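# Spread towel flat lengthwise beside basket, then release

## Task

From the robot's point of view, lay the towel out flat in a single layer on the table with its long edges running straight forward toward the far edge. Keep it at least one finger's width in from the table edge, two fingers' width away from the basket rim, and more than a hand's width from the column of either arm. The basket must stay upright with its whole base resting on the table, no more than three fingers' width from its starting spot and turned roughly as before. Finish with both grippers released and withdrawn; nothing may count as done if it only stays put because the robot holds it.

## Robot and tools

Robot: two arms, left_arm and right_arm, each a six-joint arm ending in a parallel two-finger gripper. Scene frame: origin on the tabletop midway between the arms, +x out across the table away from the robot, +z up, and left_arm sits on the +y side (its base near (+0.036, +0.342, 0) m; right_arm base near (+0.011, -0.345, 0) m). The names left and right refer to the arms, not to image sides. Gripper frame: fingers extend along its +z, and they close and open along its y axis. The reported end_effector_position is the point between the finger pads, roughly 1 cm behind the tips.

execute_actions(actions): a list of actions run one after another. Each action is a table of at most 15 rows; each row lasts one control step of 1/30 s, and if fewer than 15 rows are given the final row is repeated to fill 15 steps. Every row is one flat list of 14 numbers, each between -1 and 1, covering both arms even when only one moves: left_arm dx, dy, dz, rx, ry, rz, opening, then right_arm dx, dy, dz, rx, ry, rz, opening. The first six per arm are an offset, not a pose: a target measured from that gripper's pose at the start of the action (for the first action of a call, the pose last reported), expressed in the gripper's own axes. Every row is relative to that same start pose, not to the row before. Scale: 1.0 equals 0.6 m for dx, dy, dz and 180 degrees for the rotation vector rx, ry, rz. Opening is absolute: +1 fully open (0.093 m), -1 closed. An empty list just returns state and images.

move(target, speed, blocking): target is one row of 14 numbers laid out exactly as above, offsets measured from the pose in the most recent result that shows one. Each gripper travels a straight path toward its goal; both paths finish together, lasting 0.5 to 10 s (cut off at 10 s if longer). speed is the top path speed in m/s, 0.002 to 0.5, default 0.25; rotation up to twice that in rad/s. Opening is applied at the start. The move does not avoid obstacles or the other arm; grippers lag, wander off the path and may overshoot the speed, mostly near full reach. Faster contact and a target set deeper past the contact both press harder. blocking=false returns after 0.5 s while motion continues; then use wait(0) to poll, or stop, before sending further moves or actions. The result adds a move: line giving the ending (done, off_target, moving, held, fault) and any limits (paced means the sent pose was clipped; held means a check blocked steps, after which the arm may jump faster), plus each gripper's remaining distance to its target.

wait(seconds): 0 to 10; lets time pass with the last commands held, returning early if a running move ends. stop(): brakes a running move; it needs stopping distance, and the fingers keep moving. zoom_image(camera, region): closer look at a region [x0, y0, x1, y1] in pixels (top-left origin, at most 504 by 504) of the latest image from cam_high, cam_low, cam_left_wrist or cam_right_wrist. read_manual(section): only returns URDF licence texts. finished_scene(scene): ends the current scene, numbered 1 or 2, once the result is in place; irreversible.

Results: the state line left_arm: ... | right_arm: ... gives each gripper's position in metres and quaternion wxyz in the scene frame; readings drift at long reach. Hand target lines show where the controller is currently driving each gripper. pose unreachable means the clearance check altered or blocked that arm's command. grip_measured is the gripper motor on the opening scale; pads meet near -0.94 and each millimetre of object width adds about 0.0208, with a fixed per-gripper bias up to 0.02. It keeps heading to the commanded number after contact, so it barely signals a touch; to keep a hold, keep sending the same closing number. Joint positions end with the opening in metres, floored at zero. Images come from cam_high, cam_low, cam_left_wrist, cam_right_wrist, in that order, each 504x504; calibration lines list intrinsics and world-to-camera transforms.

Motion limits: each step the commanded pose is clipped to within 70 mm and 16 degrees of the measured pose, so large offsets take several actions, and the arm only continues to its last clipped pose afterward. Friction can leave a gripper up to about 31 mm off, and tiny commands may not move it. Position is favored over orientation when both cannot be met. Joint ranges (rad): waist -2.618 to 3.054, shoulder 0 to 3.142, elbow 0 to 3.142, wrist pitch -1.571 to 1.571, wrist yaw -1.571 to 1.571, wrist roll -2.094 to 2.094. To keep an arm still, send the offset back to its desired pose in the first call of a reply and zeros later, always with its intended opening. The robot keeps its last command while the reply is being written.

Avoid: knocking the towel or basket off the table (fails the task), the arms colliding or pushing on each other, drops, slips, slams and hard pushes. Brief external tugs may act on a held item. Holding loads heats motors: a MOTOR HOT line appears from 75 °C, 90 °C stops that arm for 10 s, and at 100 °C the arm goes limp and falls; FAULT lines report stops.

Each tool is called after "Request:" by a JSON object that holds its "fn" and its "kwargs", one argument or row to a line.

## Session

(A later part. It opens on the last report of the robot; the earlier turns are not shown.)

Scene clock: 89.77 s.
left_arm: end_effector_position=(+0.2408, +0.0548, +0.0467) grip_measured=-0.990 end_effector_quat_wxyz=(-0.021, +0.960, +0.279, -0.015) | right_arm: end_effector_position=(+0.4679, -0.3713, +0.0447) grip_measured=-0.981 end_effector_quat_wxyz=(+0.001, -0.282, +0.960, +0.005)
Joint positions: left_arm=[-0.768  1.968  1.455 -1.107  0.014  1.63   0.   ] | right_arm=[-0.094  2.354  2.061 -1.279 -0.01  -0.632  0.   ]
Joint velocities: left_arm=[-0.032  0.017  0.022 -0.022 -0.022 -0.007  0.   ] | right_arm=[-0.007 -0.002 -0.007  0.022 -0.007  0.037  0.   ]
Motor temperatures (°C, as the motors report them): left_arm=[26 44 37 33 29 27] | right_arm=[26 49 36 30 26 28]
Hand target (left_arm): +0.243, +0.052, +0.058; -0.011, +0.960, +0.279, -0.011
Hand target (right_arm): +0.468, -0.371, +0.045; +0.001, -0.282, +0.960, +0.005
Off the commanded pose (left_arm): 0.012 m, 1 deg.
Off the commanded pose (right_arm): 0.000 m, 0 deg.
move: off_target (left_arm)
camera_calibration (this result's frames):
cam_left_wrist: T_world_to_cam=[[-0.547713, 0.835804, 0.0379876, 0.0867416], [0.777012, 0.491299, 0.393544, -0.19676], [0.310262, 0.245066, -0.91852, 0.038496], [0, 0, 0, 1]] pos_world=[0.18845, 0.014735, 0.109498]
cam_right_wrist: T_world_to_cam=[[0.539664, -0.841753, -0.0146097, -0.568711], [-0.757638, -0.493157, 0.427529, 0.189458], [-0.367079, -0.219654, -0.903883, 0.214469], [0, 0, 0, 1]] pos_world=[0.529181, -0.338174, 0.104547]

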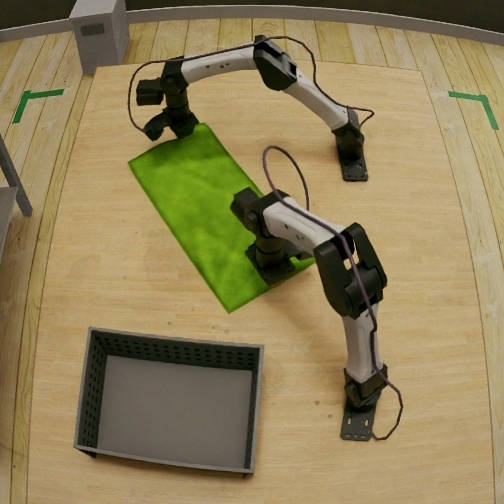

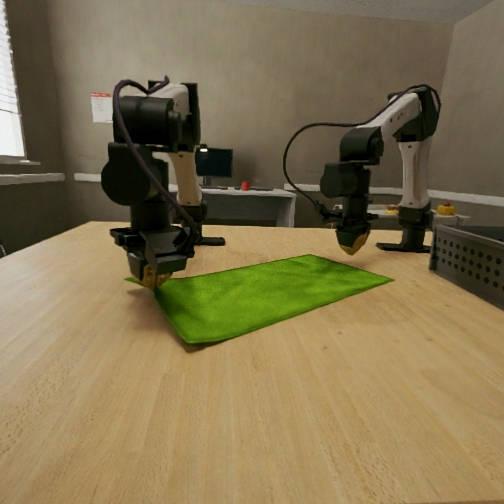

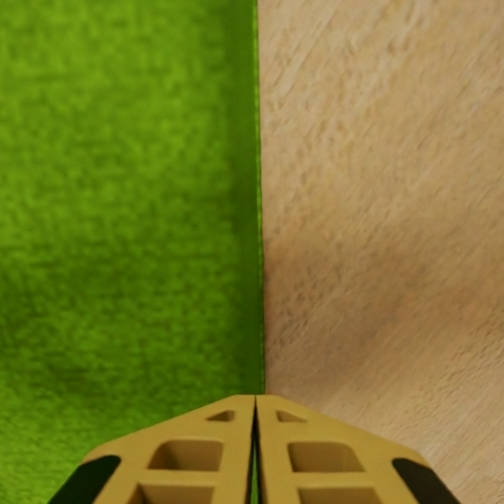

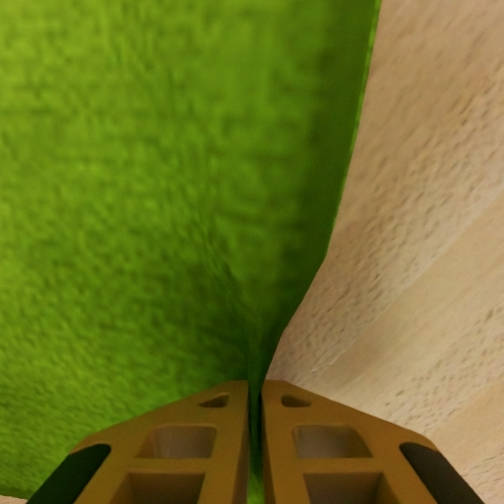

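Request:
{"fn": "move", "kwargs": {
  "target": [0,0,0,0,0,0,0.2, 0,0.05,0.03,0,0,0,-1],
  "speed": 0.1
}}

Request:
{"fn": "move", "kwargs": {
  "target": [0,0,0.09,0,0,0,0.2, 0,0,0,0,0,0,-1],
  "speed": 0.08
}}

Request:
{"fn": "move", "kwargs": {
  "target": [0,0,0.03,0,0,0,-1, 0,0,0,0,0,0,-1]
}}

Request:
{"fn": "move", "kwargs": {
  "target": [0,0,-0.07,0,0,0,-1, 0,0,0,0,0,0,-1],
  "speed": 0.1
}}

Scene clock: 97.33 s.
left_arm: end_effector_position=(+0.2407, +0.0551, +0.0467) grip_measured=+0.197 end_effector_quat_wxyz=(-0.022, +0.960, +0.279, -0.015) | right_arm: end_effector_position=(+0.4478, -0.3505, +0.0231) grip_measured=-0.981 end_effector_quat_wxyz=(-0.015, -0.283, +0.959, +0.009)
Joint positions: left_arm=[-0.768  1.968  1.455 -1.108  0.014  1.63   0.055] | right_arm=[-0.049  2.304  1.888 -1.188 -0.008 -0.59   0.   ]
Joint velocities: left_arm=[-0.012  0.012  0.007 -0.022 -0.037 -0.051 -0.001] | right_arm=[-0.002  0.002  0.017 -0.022 -0.095  0.051  0.   ]
Motor temperatures (°C, as the motors report them): left_arm=[26 45 37 33 29 27] | right_arm=[26 51 37 30 26 28]
Hand target (left_arm): +0.241, +0.055, +0.047; -0.021, +0.960, +0.279, -0.015
Hand target (right_arm): +0.451, -0.346, +0.027; +0.000, -0.282, +0.959, +0.006
Off the commanded pose (left_arm): 0.000 m, 0 deg.
Off the commanded pose (right_arm): 0.007 m, 2 deg.
move: done
camera_calibration (this result's frames):
cam_left_wrist: T_world_to_cam=[[-0.547687, 0.835768, 0.03913, 0.0864069], [0.777276, 0.490934, 0.39348, -0.19679], [0.309647, 0.245918, -0.9185, 0.0386043], [0, 0, 0, 1]] pos_world=[0.18833, 0.0149013, 0.10951]
cam_right_wrist: T_world_to_cam=[[0.541554, -0.840125, -0.030151, -0.540591], [-0.741952, -0.494518, 0.452723, 0.185653], [-0.395255, -0.222803, -0.891141, 0.203412], [0, 0, 0, 1]] pos_world=[0.510905, -0.317034, 0.0809198]

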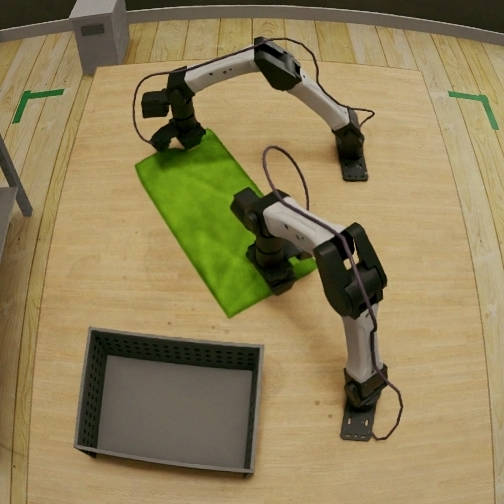

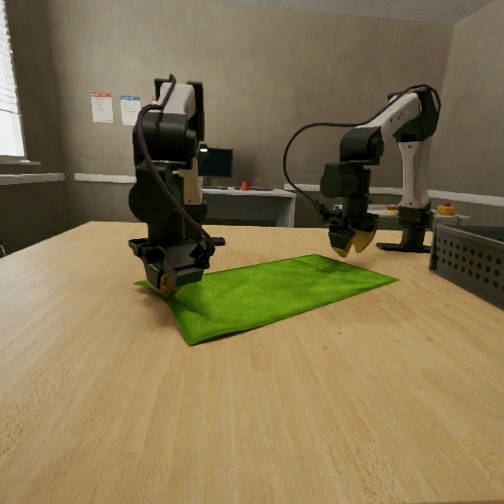

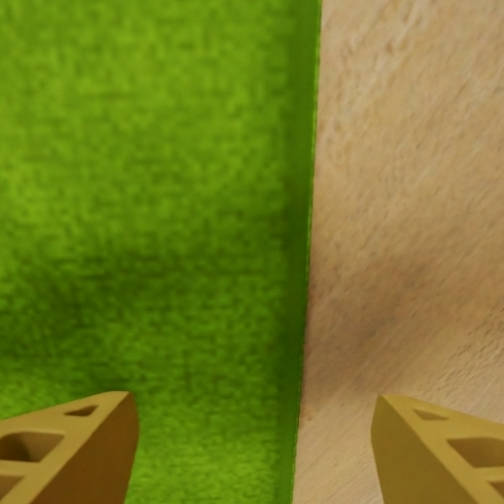

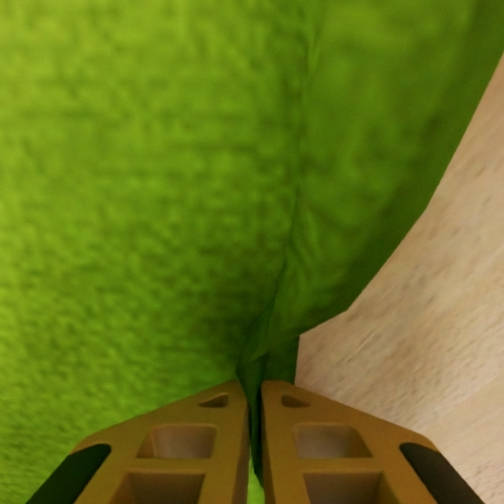

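Scene clock: 98.27 s.
left_arm: end_effector_position=(+0.2384, +0.0583, +0.0173) grip_measured=+0.197 end_effector_quat_wxyz=(-0.022, +0.960, +0.279, -0.015) | right_arm: end_effector_position=(+0.4478, -0.3505, +0.0231) grip_measured=-0.981 end_effector_quat_wxyz=(-0.015, -0.283, +0.959, +0.009)
Joint positions: left_arm=[-0.768  1.991  1.363 -0.995  0.014  1.63   0.055] | right_arm=[-0.049  2.304  1.888 -1.188 -0.008 -0.59   0.   ]
Joint velocities: left_arm=[ 0.007  0.002  0.007  0.037  0.095 -0.051 -0.001] | right_arm=[ 0.007  0.007  0.017 -0.037 -0.022 -0.022  0.   ]
Motor temperatures (°C, as the motors report them): left_arm=[26 45 37 33 29 27] | right_arm=[26 51 37 29 26 28]
Hand target (left_arm): +0.238, +0.059, -0.006; -0.023, +0.960, +0.279, -0.016
Hand target (right_arm): +0.448, -0.351, +0.023; -0.015, -0.283, +0.959, +0.009
Off the commanded pose (left_arm): 0.025 m, 0 deg.
Off the commanded pose (right_arm): 0.000 m, 0 deg.
move: off_target (left_arm)
camera_calibration (this result's frames):
cam_left_wrist: T_world_to_cam=[[-0.547687, 0.835768, 0.03913, 0.0836276], [0.777276, 0.490934, 0.39348, -0.184987], [0.309647, 0.245918, -0.9185, 0.0115013], [0, 0, 0, 1]] pos_world=[0.186026, 0.0180946, 0.08008]
cam_right_wrist: T_world_to_cam=[[0.541554, -0.840125, -0.030151, -0.540591], [-0.741952, -0.494518, 0.452723, 0.185653], [-0.395255, -0.222803, -0.891141, 0.203412], [0, 0, 0, 1]] pos_world=[0.510905, -0.317034, 0.0809198]

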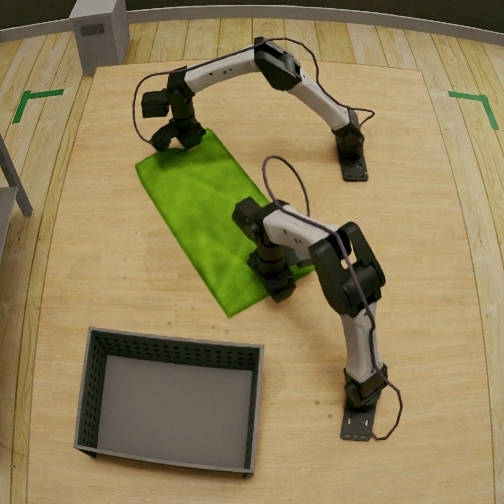

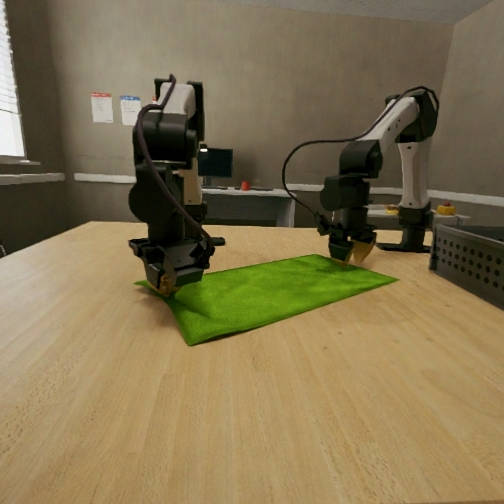

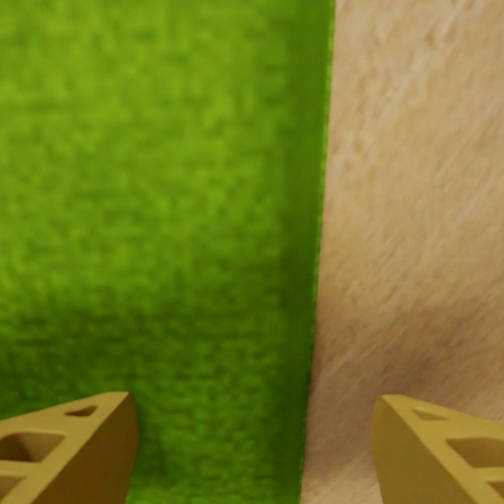

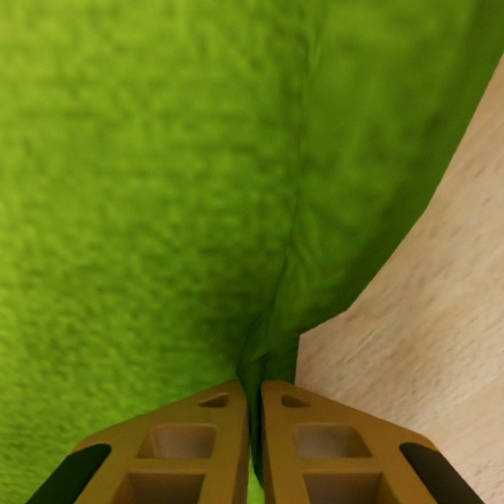

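Scene clock: 98.97 s.
left_arm: end_effector_position=(+0.2402, +0.0557, +0.0165) grip_measured=-0.990 end_effector_quat_wxyz=(-0.013, +0.960, +0.279, -0.012) | right_arm: end_effector_position=(+0.4478, -0.3505, +0.0231) grip_measured=-0.981 end_effector_quat_wxyz=(-0.015, -0.283, +0.959, +0.009)
Joint positions: left_arm=[-0.768  1.987  1.355 -0.972  0.014  1.63   0.   ] | right_arm=[-0.049  2.304  1.888 -1.188 -0.008 -0.59   0.   ]
Joint velocities: left_arm=[-0.017  0.002  0.002  0.081  0.022 -0.037  0.   ] | right_arm=[ 0.002  0.012 -0.012  0.022 -0.037  0.037  0.   ]
Motor temperatures (°C, as the motors report them): left_arm=[26 45 37 33 29 27] | right_arm=[26 51 37 29 26 28]
Hand target (left_arm): +0.237, +0.060, +0.000; -0.022, +0.960, +0.279, -0.015
Hand target (right_arm): +0.448, -0.351, +0.023; -0.015, -0.283, +0.959, +0.009
Off the commanded pose (left_arm): 0.018 m, 1 deg.
Off the commanded pose (right_arm): 0.000 m, 0 deg.
move: off_target (left_arm)
camera_calibration (this result's frames):
cam_left_wrist: T_world_to_cam=[[-0.548013, 0.83622, 0.0204652, 0.0872173], [0.772966, 0.496906, 0.394471, -0.184183], [0.319696, 0.231994, -0.91868, 0.00922547], [0, 0, 0, 1]] pos_world=[0.187214, 0.0164485, 0.0793452]
cam_right_wrist: T_world_to_cam=[[0.541554, -0.840125, -0.030151, -0.540591], [-0.741952, -0.494518, 0.452723, 0.185653], [-0.395255, -0.222803, -0.891141, 0.203412], [0, 0, 0, 1]] pos_world=[0.510905, -0.317034, 0.0809198]

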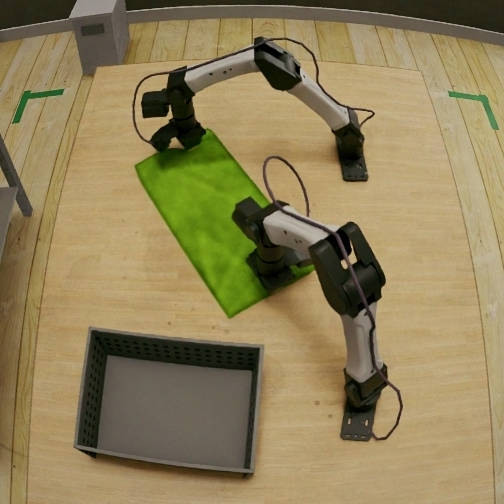

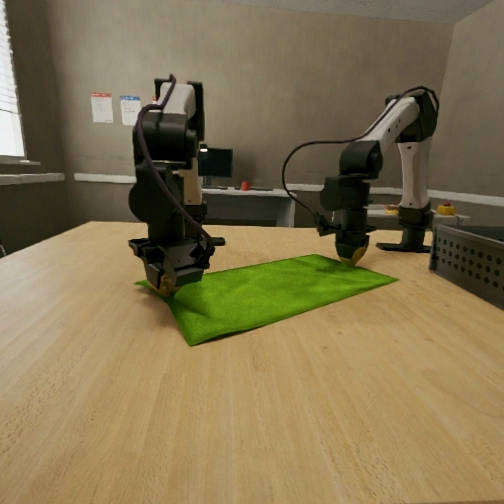

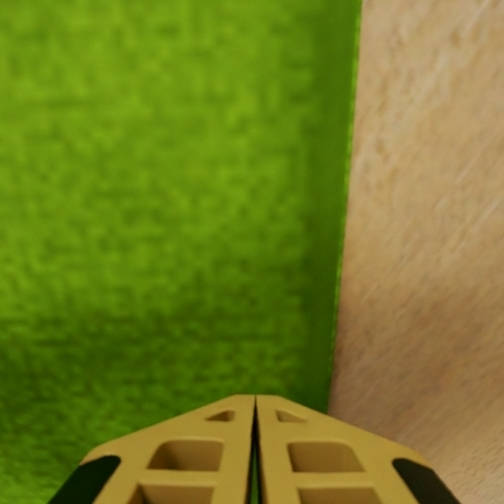

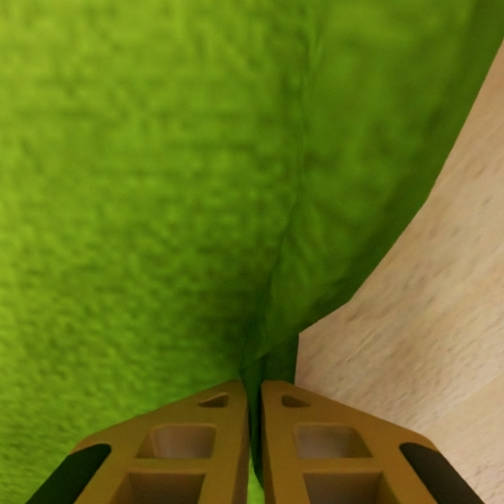

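Scene clock: 99.97 s.
left_arm: end_effector_position=(+0.2391, +0.0573, +0.0466) grip_measured=-0.990 end_effector_quat_wxyz=(-0.023, +0.960, +0.279, -0.016) | right_arm: end_effector_position=(+0.4478, -0.3505, +0.0231) grip_measured=-0.981 end_effector_quat_wxyz=(-0.015, -0.283, +0.959, +0.009)
Joint positions: left_arm=[-0.768  1.962  1.444 -1.108  0.014  1.63   0.   ] | right_arm=[-0.049  2.304  1.888 -1.188 -0.008 -0.59   0.   ]
Joint velocities: left_arm=[-0.002 -0.002  0.002 -0.051  0.022  0.007  0.   ] | right_arm=[-0.012  0.002 -0.012 -0.007 -0.007 -0.037  0.   ]
Motor temperatures (°C, as the motors report them): left_arm=[26 45 37 33 29 27] | right_arm=[26 51 37 29 26 28]
Hand target (left_arm): +0.241, +0.054, +0.058; -0.013, +0.960, +0.279, -0.012
Hand target (right_arm): +0.448, -0.351, +0.023; -0.015, -0.283, +0.959, +0.009
Off the commanded pose (left_arm): 0.012 m, 1 deg.
Off the commanded pose (right_arm): 0.000 m, 0 deg.
move: off_target (left_arm)
camera_calibration (this result's frames):
cam_left_wrist: T_world_to_cam=[[-0.547605, 0.835654, 0.0425569, 0.0835025], [0.778066, 0.489839, 0.393282, -0.196715], [0.307802, 0.248475, -0.918432, 0.0387602], [0, 0, 0, 1]] pos_world=[0.186853, 0.0169485, 0.10941]
cam_right_wrist: T_world_to_cam=[[0.541554, -0.840125, -0.030151, -0.540591], [-0.741952, -0.494518, 0.452723, 0.185653], [-0.395255, -0.222803, -0.891141, 0.203412], [0, 0, 0, 1]] pos_world=[0.510905, -0.317034, 0.0809198]

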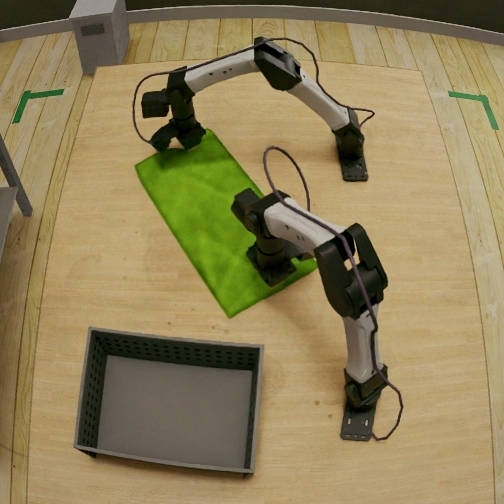

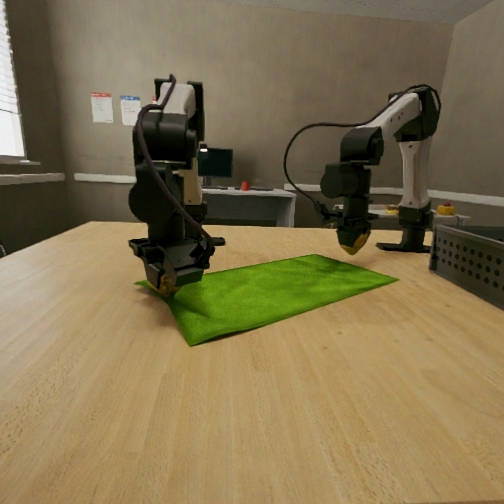

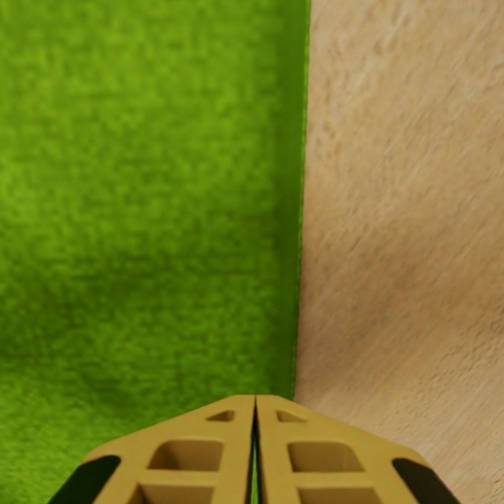

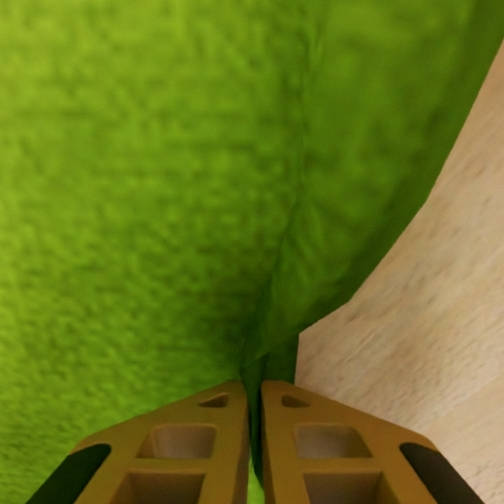

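Request:
{"fn": "move", "kwargs": {
  "target": [0,0.055,0,0,0,0,-1, 0,0,0,0,0,0,-1],
  "speed": 0.1
}}

Request:
{"fn": "move", "kwargs": {
  "target": [0,0,0.09,0,0,0,-1, 0,-0.03,-0.03,0,0,0,-1],
  "speed": 0.08
}}

Request:
{"fn": "move", "kwargs": {
  "target": [-0.19,-0.055,0.035,0,0,0,-1, -0.165,0.11,0,0,0,-0.155,-1],
  "speed": 0.08
}}

Scene clock: 110.87 s.
left_arm: end_effector_position=(+0.2575, +0.0318, +0.0417) grip_measured=-0.990 end_effector_quat_wxyz=(-0.019, +0.960, +0.279, -0.014) | right_arm: end_effector_position=(+0.4478, -0.3505, +0.0231) grip_measured=-0.981 end_effector_quat_wxyz=(-0.015, -0.283, +0.959, +0.009)
Joint positions: left_arm=[-0.768  2.075  1.591 -1.132  0.014  1.63   0.   ] | right_arm=[-0.049  2.304  1.888 -1.188 -0.008 -0.59   0.   ]
Joint velocities: left_arm=[ 0.012 -0.022 -0.017 -0.051  0.007 -0.022  0.   ] | right_arm=[-0.012 -0.002  0.007 -0.066 -0.051 -0.007  0.   ]
Motor temperatures (°C, as the motors report them): left_arm=[26 46 38 33 29 27] | right_arm=[26 52 37 29 26 28]
Hand target (left_arm): +0.257, +0.029, +0.044; -0.023, +0.960, +0.279, -0.016
Hand target (right_arm): +0.448, -0.351, +0.023; -0.015, -0.283, +0.959, +0.009
Off the commanded pose (left_arm): 0.004 m, 1 deg.
Off the commanded pose (right_arm): 0.000 m, 0 deg.
move: done
camera_calibration (this result's frames):
cam_left_wrist: T_world_to_cam=[[-0.547816, 0.835947, 0.0330366, 0.115532], [0.77587, 0.492882, 0.393819, -0.196182], [0.312928, 0.241372, -0.918594, 0.0338765], [0, 0, 0, 1]] pos_world=[0.204901, -0.00806062, 0.104562]
cam_right_wrist: T_world_to_cam=[[0.541554, -0.840125, -0.030151, -0.540591], [-0.741952, -0.494518, 0.452723, 0.185653], [-0.395255, -0.222803, -0.891141, 0.203412], [0, 0, 0, 1]] pos_world=[0.510905, -0.317034, 0.0809198]

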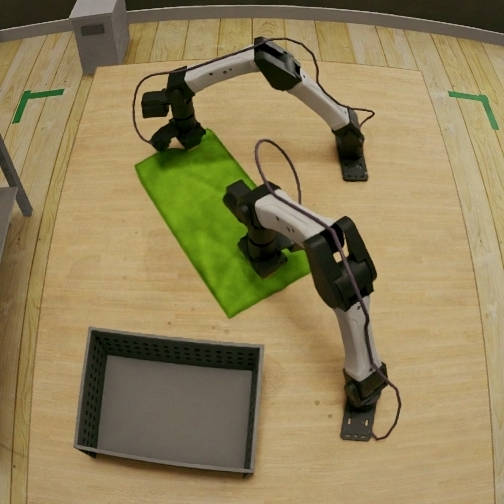

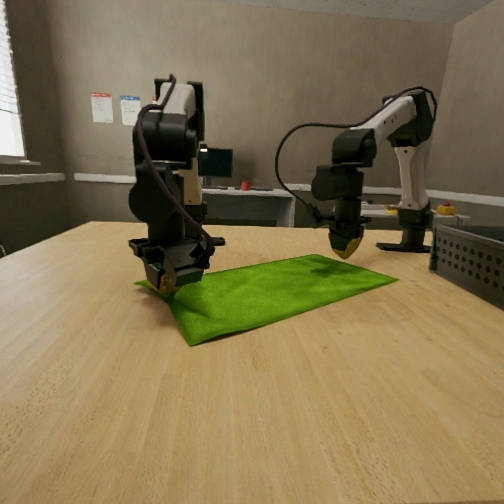

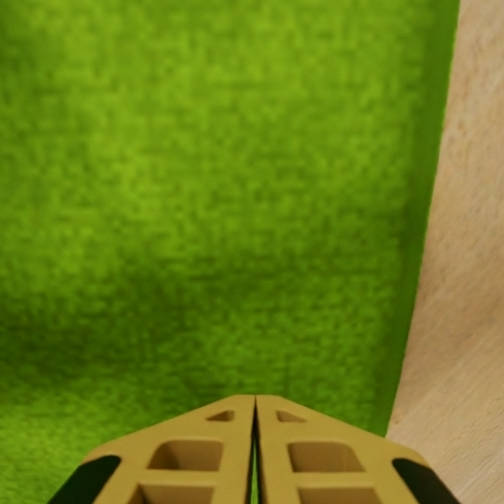

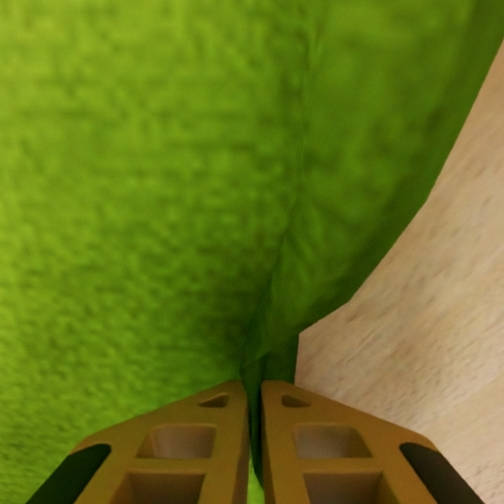

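Scene clock: 111.97 s.
left_arm: end_effector_position=(+0.2550, +0.0352, +0.0157) grip_measured=-0.990 end_effector_quat_wxyz=(-0.019, +0.960, +0.279, -0.014) | right_arm: end_effector_position=(+0.4581, -0.3600, +0.0417) grip_measured=-0.981 end_effector_quat_wxyz=(-0.009, -0.284, +0.959, +0.007)
Joint positions: left_arm=[-0.768  2.088  1.503 -1.031  0.014  1.63   0.   ] | right_arm=[-0.069  2.327  2.002 -1.266 -0.007 -0.612  0.   ]
Joint velocities: left_arm=[-0.002 -0.002 -0.007 -0.007 -0.022 -0.007  0.   ] | right_arm=[-0.007 -0.012  0.012  0.051 -0.051 -0.022  0.   ]
Motor temperatures (°C, as the motors report them): left_arm=[26 46 37 33 29 27] | right_arm=[26 52 37 29 26 28]
Hand target (left_arm): +0.255, +0.036, -0.011; -0.020, +0.960, +0.279, -0.015
Hand target (right_arm): +0.458, -0.366, +0.041; -0.014, -0.283, +0.959, +0.008
Off the commanded pose (left_arm): 0.028 m, 0 deg.
Off the commanded pose (right_arm): 0.006 m, 1 deg.
move: off_target (left_arm)
camera_calibration (this result's frames):
cam_left_wrist: T_world_to_cam=[[-0.54783, 0.835967, 0.0322748, 0.112231], [0.775694, 0.493126, 0.39386, -0.185685], [0.313338, 0.240804, -0.918604, 0.00986926], [0, 0, 0, 1]] pos_world=[0.202426, -0.00463143, 0.0785778]
cam_right_wrist: T_world_to_cam=[[0.543506, -0.839092, -0.022927, -0.554397], [-0.746893, -0.495889, 0.442995, 0.182453], [-0.383083, -0.223646, -0.896231, 0.21623], [0, 0, 0, 1]] pos_world=[0.520425, -0.326355, 0.100255]

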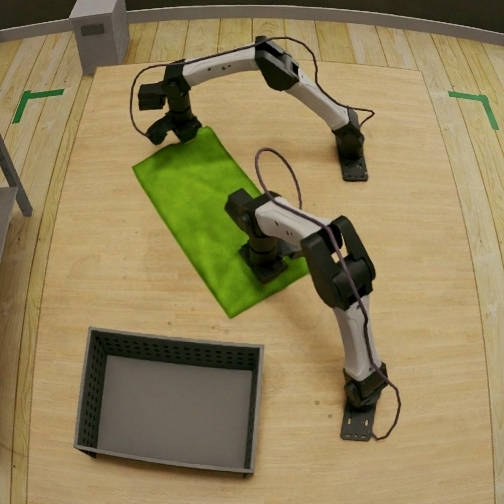

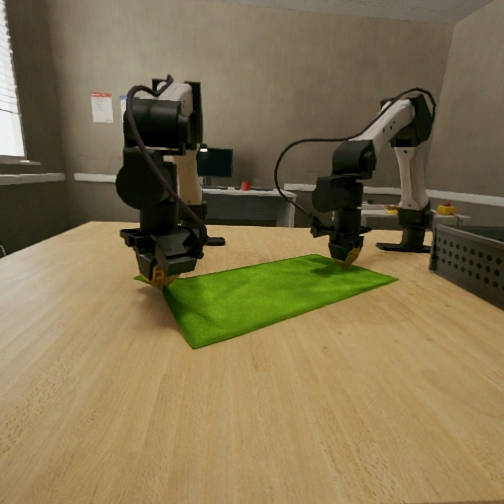

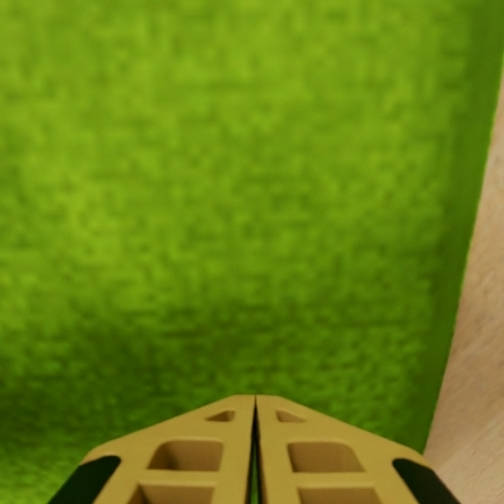

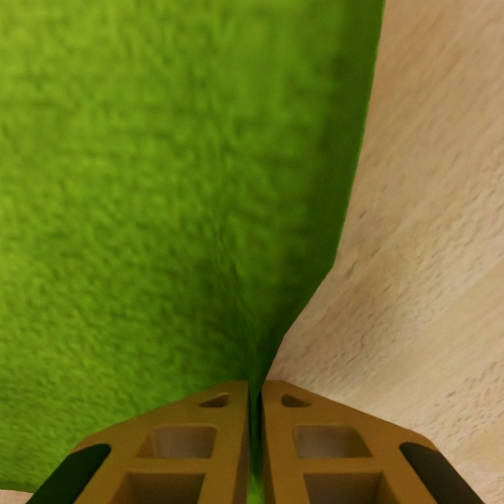

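Scene clock: 115.40 s.
left_arm: end_effector_position=(+0.1647, +0.0018, +0.0160) grip_measured=-0.990 end_effector_quat_wxyz=(-0.007, +0.958, +0.287, +0.026) | right_arm: end_effector_position=(+0.5066, -0.2553, +0.0425) grip_measured=-0.981 end_effector_quat_wxyz=(+0.003, -0.498, +0.867, +0.003)
Joint positions: left_arm=[-1.056  2.011  1.389 -0.959 -0.052  1.325  0.   ] | right_arm=[ 0.144  2.683  2.66  -1.545 -0.007 -0.866  0.   ]
Joint velocities: left_arm=[-0.007  0.002 -0.017 -0.037 -0.081 -0.037  0.   ] | right_arm=[-0.002  0.022  0.061 -0.095 -0.022 -0.066  0.   ]
Motor temperatures (°C, as the motors report them): left_arm=[26 46 37 33 29 27] | right_arm=[26 52 37 29 26 28]
Hand target (left_arm): +0.139, +0.004, -0.001; -0.022, +0.960, +0.280, -0.017
Hand target (right_arm): +0.502, -0.250, +0.040; -0.006, -0.507, +0.862, +0.010
Off the commanded pose (left_arm): 0.030 m, 5 deg.
Off the commanded pose (right_arm): 0.005 m, 2 deg.
move: off_target (left_arm)
camera_calibration (this result's frames):
cam_left_wrist: T_world_to_cam=[[-0.561425, 0.827409, -0.0139771, 0.093639], [0.732627, 0.504824, 0.45652, -0.0932096], [0.384785, 0.246062, -0.889604, 0.0342135], [0, 0, 0, 1]] pos_world=[0.107694, -0.038842, 0.0742972]
cam_right_wrist: T_world_to_cam=[[0.863209, -0.504795, -0.0072449, -0.570158], [-0.454379, -0.783091, 0.424626, 0.049508], [-0.220022, -0.363249, -0.90534, 0.141084], [0, 0, 0, 1]] pos_world=[0.545703, -0.197795, 0.102576]

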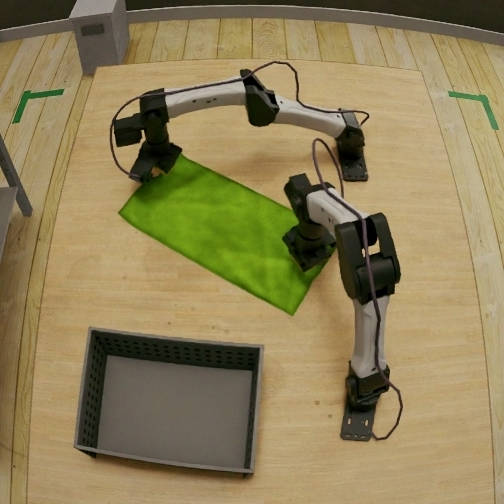

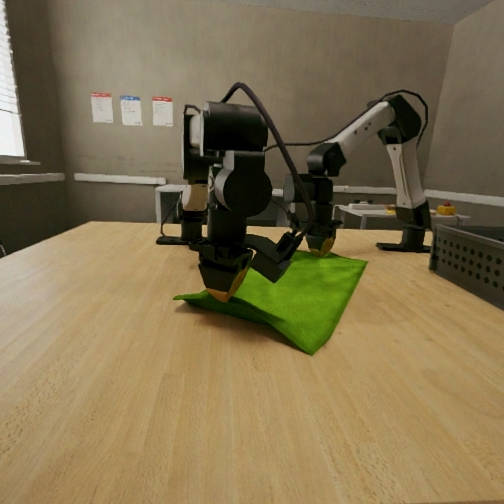

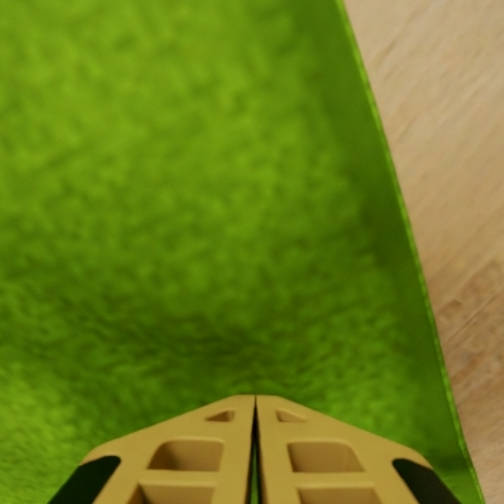

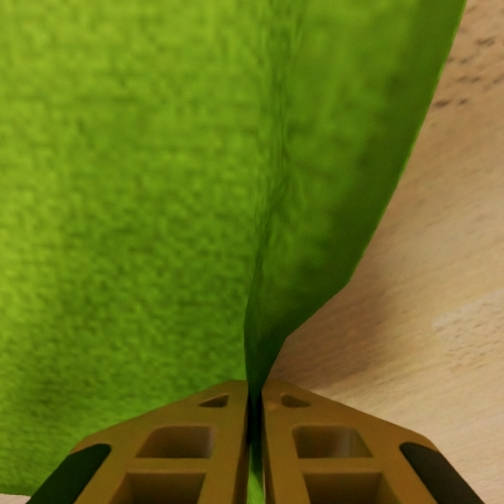

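Request:
{"fn": "move", "kwargs": {
  "target": [-0.273,-0.04,0.035,0,0.02,0,-1, -0.172,0.15,0,0,0,-0.168,-1],
  "speed": 0.08
}}

Request:
{"fn": "move", "kwargs": {
  "target": [0,0,-0.12,0,0,0,-1, 0,0,0.04,0,0,0,-1],
  "speed": 0.08
}}

Request:
{"fn": "move", "kwargs": {
  "target": [0,0,0,0,0,0,-1, 0,0,0,0,0,0,0.3]
}}

Request:
{"fn": "move", "kwargs": {
  "target": [0.2,-0.2,-0.1,0,0,0,-1, 0.2,0.2,-0.25,0,0,0,0.3]
}}

Scene clock: 126.97 s.
left_arm: end_effector_position=(+0.0495, -0.0516, +0.0159) grip_measured=-0.990 end_effector_quat_wxyz=(-0.007, +0.950, +0.291, +0.117) | right_arm: end_effector_position=(+0.4805, -0.1253, +0.0441) grip_measured=-0.981 end_effector_quat_wxyz=(-0.026, +0.700, -0.714, +0.005)
Joint positions: left_arm=[-1.45   2.195  1.656 -1.127 -0.215  0.908  0.   ] | right_arm=[ 0.402  2.742  2.783 -1.558 -0.007 -1.115  0.   ]
Joint velocities: left_arm=[ 0.012  0.002  0.002 -0.051 -0.007 -0.051  0.   ] | right_arm=[-0.002 -0.002  0.012  0.022 -0.037 -0.022  0.   ]
Motor temperatures (°C, as the motors report them): left_arm=[26 45 36 33 29 27] | right_arm=[26 54 38 29 26 28]
Hand target (left_arm): +0.015, -0.062, -0.012; -0.021, +0.956, +0.286, +0.054
Hand target (right_arm): +0.478, -0.121, +0.042; -0.023, +0.707, -0.707, +0.003
Off the commanded pose (left_arm): 0.048 m, 7 deg.
Off the commanded pose (right_arm): 0.005 m, 3 deg.
joint sent to its limit (right arm) — the command would take joint 4 (wrist pitch) past its lower limit, so that joint was sent only as far as its limit.
move: off_target (left_arm, right_arm)
camera_calibration (this result's frames):
cam_left_wrist: T_world_to_cam=[[-0.563378, 0.823295, -0.069217, 0.0738758], [0.634079, 0.484561, 0.602615, 0.0197287], [0.529669, 0.29561, -0.795025, 0.0854443], [0, 0, 0, 1]] pos_world=[-0.0161468, -0.0956395, 0.061155]
cam_right_wrist: T_world_to_cam=[[0.998986, -0.0214008, 0.0396071, -0.488707], [-0.0355986, -0.914073, 0.403984, -0.0779733], [0.0275582, -0.404984, -0.913908, 0.0602196], [0, 0, 0, 1]] pos_world=[0.483777, -0.057344, 0.105891]

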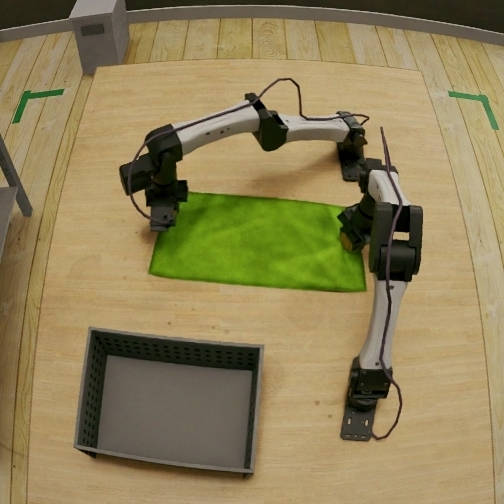

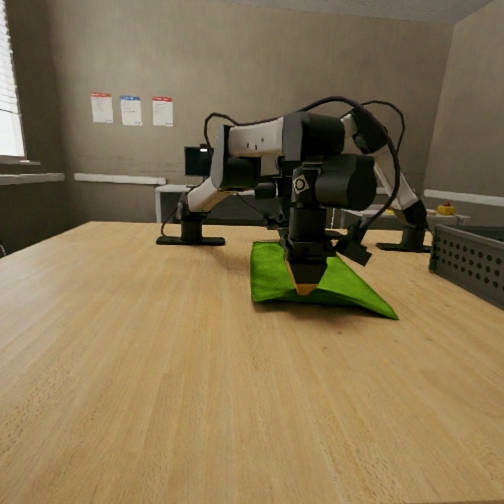

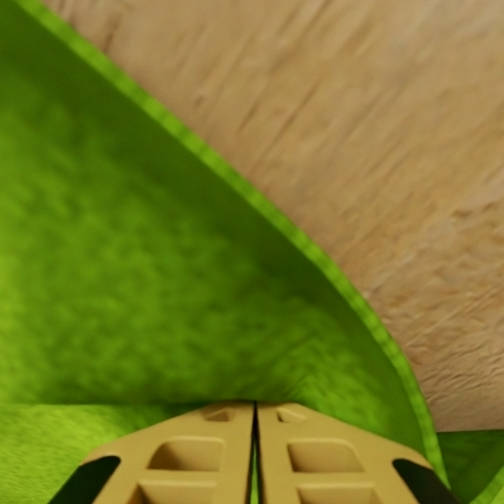

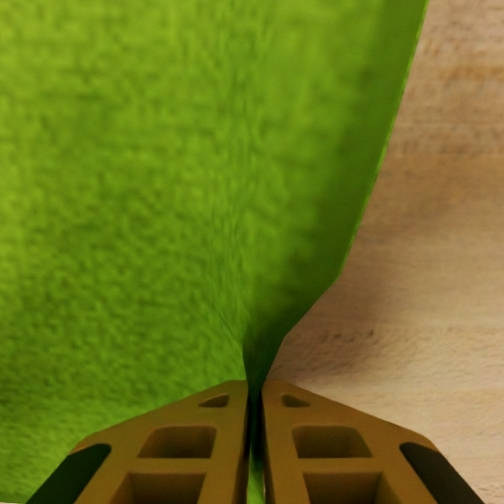

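Scene clock: 128.40 s.
left_arm: end_effector_position=(+0.0374, -0.0559, +0.0755) grip_measured=-0.990 end_effector_quat_wxyz=(-0.014, +0.949, +0.288, +0.125) | right_arm: end_effector_position=(+0.4740, -0.1274, +0.0219) grip_measured=-0.981 end_effector_quat_wxyz=(-0.009, +0.700, -0.714, -0.003)
Joint positions: left_arm=[-1.483  2.193  1.889 -1.389 -0.222  0.878  0.   ] | right_arm=[ 0.402  2.7    2.612 -1.467 -0.012 -1.116  0.   ]
Joint velocities: left_arm=[-0.007 -0.007  0.012 -0.051 -0.051  0.022  0.   ] | right_arm=[ 0.007  0.032  0.002  0.007 -0.007  0.007  0.   ]
Motor temperatures (°C, as the motors report them): left_arm=[26 45 36 32 29 27] | right_arm=[26 55 38 29 26 28]
Hand target (left_arm): +0.033, -0.058, +0.085; -0.007, +0.950, +0.291, +0.117
Hand target (right_arm): +0.482, -0.125, +0.021; -0.025, +0.700, -0.714, +0.005
Off the commanded pose (left_arm): 0.011 m, 1 deg.
Off the commanded pose (right_arm): 0.008 m, 2 deg.
move: off_target (left_arm)
camera_calibration (this result's frames):
cam_left_wrist: T_world_to_cam=[[-0.558664, 0.827174, -0.0606402, 0.0741673], [0.62893, 0.470165, 0.619186, -0.00833349], [0.540686, 0.307779, -0.782899, 0.139851], [0, 0, 0, 1]] pos_world=[-0.0289394, -0.100474, 0.119146]
cam_right_wrist: T_world_to_cam=[[0.999783, -0.0206059, 0.00302173, -0.480865], [-0.0199948, -0.909124, 0.416045, -0.078238], [-0.00582583, -0.416015, -0.909339, 0.0535298], [0, 0, 0, 1]] pos_world=[0.479508, -0.0587675, 0.0826803]

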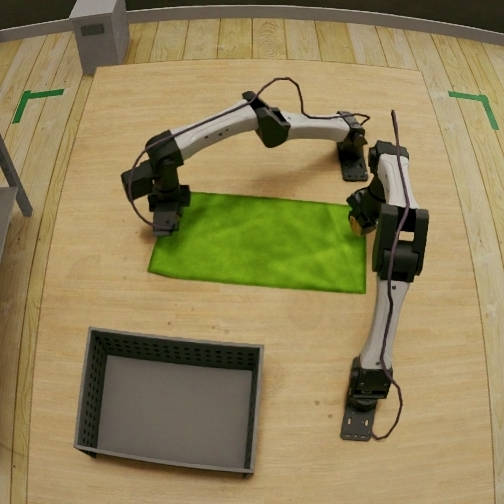

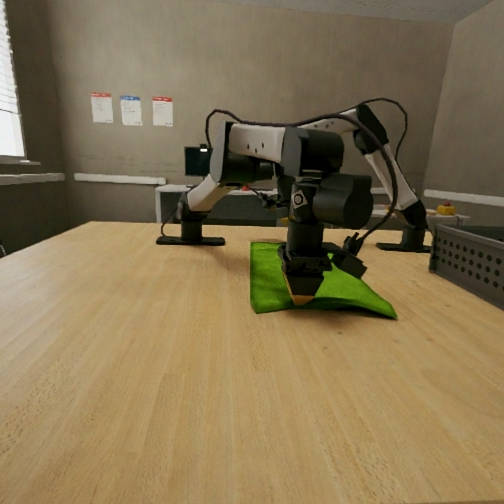

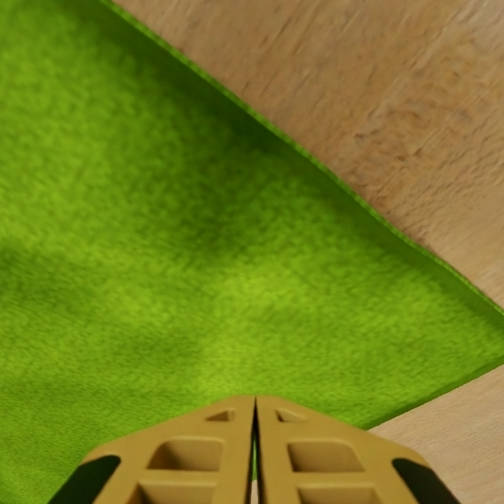

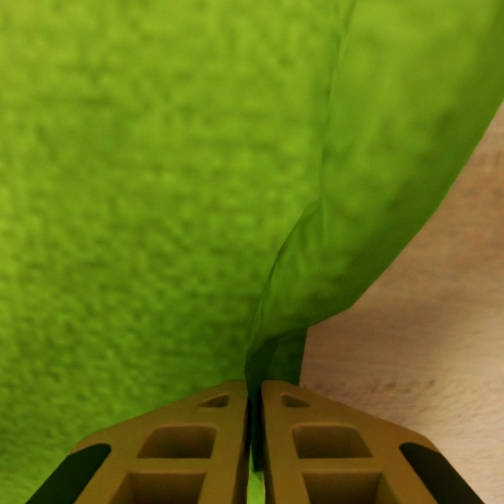

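Scene clock: 128.90 s.
left_arm: end_effector_position=(+0.0374, -0.0559, +0.0755) grip_measured=-0.990 end_effector_quat_wxyz=(-0.014, +0.949, +0.288, +0.125) | right_arm: end_effector_position=(+0.4739, -0.1275, +0.0219) grip_measured=+0.298 end_effector_quat_wxyz=(-0.009, +0.700, -0.714, -0.003)
Joint positions: left_arm=[-1.483  2.193  1.889 -1.389 -0.222  0.878  0.   ] | right_arm=[ 0.402  2.7    2.612 -1.468 -0.012 -1.116  0.06 ]
Joint velocities: left_arm=[-0.007  0.007 -0.007 -0.007  0.007  0.051  0.   ] | right_arm=[-0.002  0.002 -0.002  0.007  0.022 -0.037  0.001]
Motor temperatures (°C, as the motors report them): left_arm=[26 45 36 32 29 27] | right_arm=[26 55 38 29 26 28]
Hand target (left_arm): +0.037, -0.056, +0.075; -0.014, +0.949, +0.288, +0.125
Hand target (right_arm): +0.474, -0.127, +0.022; -0.009, +0.700, -0.714, -0.003
Off the commanded pose (left_arm): 0.000 m, 0 deg.
Off the commanded pose (right_arm): 0.000 m, 0 deg.
move: done
camera_calibration (this result's frames):
cam_left_wrist: T_world_to_cam=[[-0.558664, 0.827174, -0.0606402, 0.0741673], [0.62893, 0.470165, 0.619186, -0.00833349], [0.540686, 0.307779, -0.782899, 0.139851], [0, 0, 0, 1]] pos_world=[-0.0289394, -0.100474, 0.119146]
cam_right_wrist: T_world_to_cam=[[0.999784, -0.0206054, 0.0026792, -0.480775], [-0.0198509, -0.909057, 0.416198, -0.0783376], [-0.00614038, -0.416161, -0.90927, 0.0536408], [0, 0, 0, 1]] pos_world=[0.479445, -0.0587967, 0.082666]

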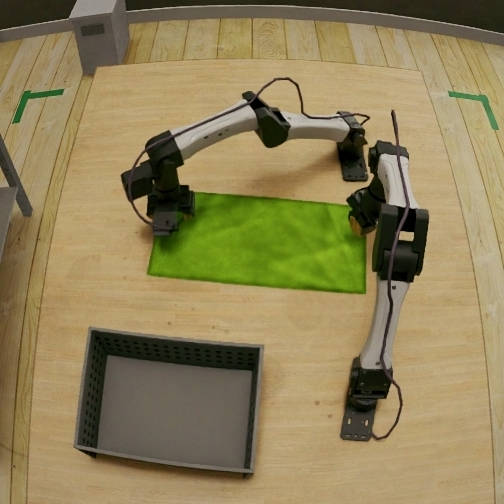

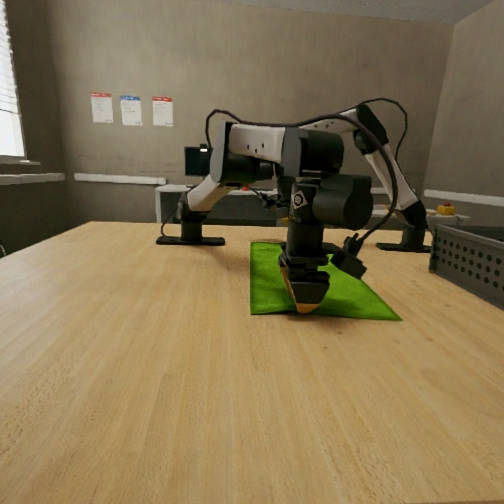

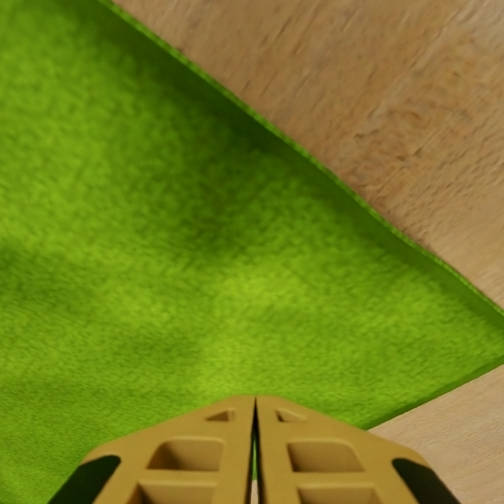

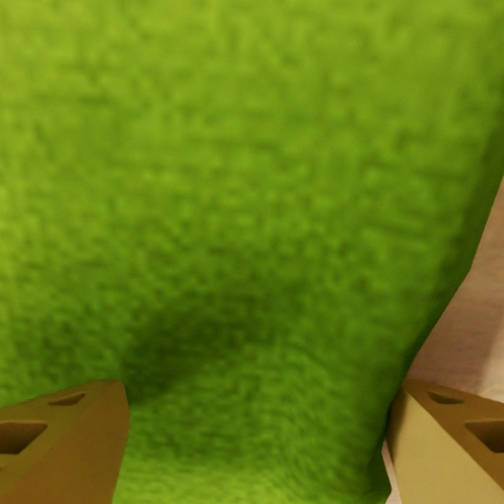

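Scene clock: 130.30 s.
left_arm: end_effector_position=(+0.0508, +0.0921, +0.1621) grip_measured=-0.990 end_effector_quat_wxyz=(-0.001, +0.950, +0.290, +0.120) | right_arm: end_effector_position=(+0.3610, -0.2422, +0.1718) grip_measured=+0.298 end_effector_quat_wxyz=(-0.021, +0.699, -0.715, +0.004)
Joint positions: left_arm=[-1.483  1.566  1.413 -1.51  -0.222  0.878  0.   ] | right_arm=[ 0.247  1.911  1.877 -1.496 -0.012 -1.267  0.06 ]
Joint velocities: left_arm=[ 0.002 -0.002  0.002 -0.125 -0.007  0.051  0.   ] | right_arm=[ 0.007 -0.002 -0.007  0.007  0.066  0.007  0.   ]
Motor temperatures (°C, as the motors report them): left_arm=[26 46 36 32 29 27] | right_arm=[26 55 38 29 26 28]
Hand target (left_arm): +0.053, +0.102, +0.160; -0.014, +0.949, +0.288, +0.125
Hand target (right_arm): +0.353, -0.247, +0.171; -0.009, +0.700, -0.714, -0.002
Off the commanded pose (left_arm): 0.013 m, 2 deg.
Off the commanded pose (right_arm): 0.012 m, 2 deg.
move: off_target (left_arm, right_arm)
camera_calibration (this result's frames):
cam_left_wrist: T_world_to_cam=[[-0.558849, 0.825131, -0.082743, -0.0317775], [0.630506, 0.487592, 0.603917, -0.139164], [0.538656, 0.285329, -0.79274, 0.158591], [0, 0, 0, 1]] pos_world=[-0.0154413, 0.0488252, 0.207136]
cam_right_wrist: T_world_to_cam=[[0.999239, -0.0245691, 0.0302822, -0.37617], [-0.034836, -0.911396, 0.410054, -0.241396], [0.0175244, -0.410797, -0.911558, 0.134684], [0, 0, 0, 1]] pos_world=[0.365115, -0.173921, 0.233149]

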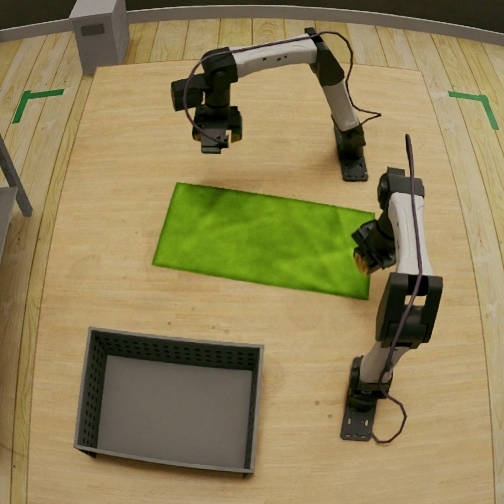

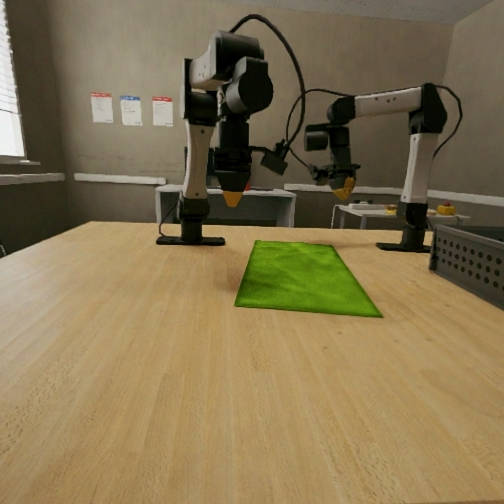

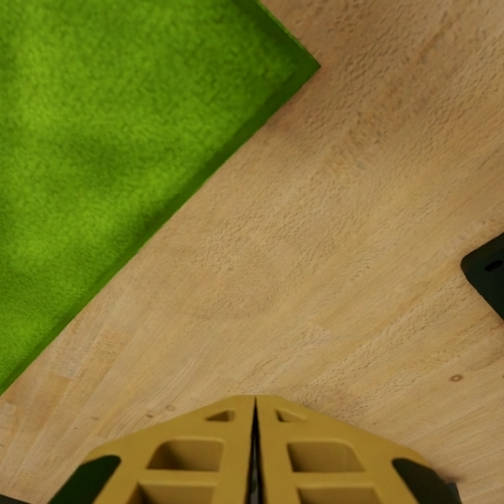

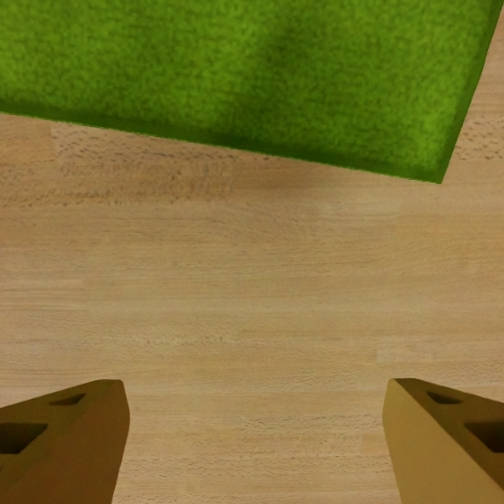

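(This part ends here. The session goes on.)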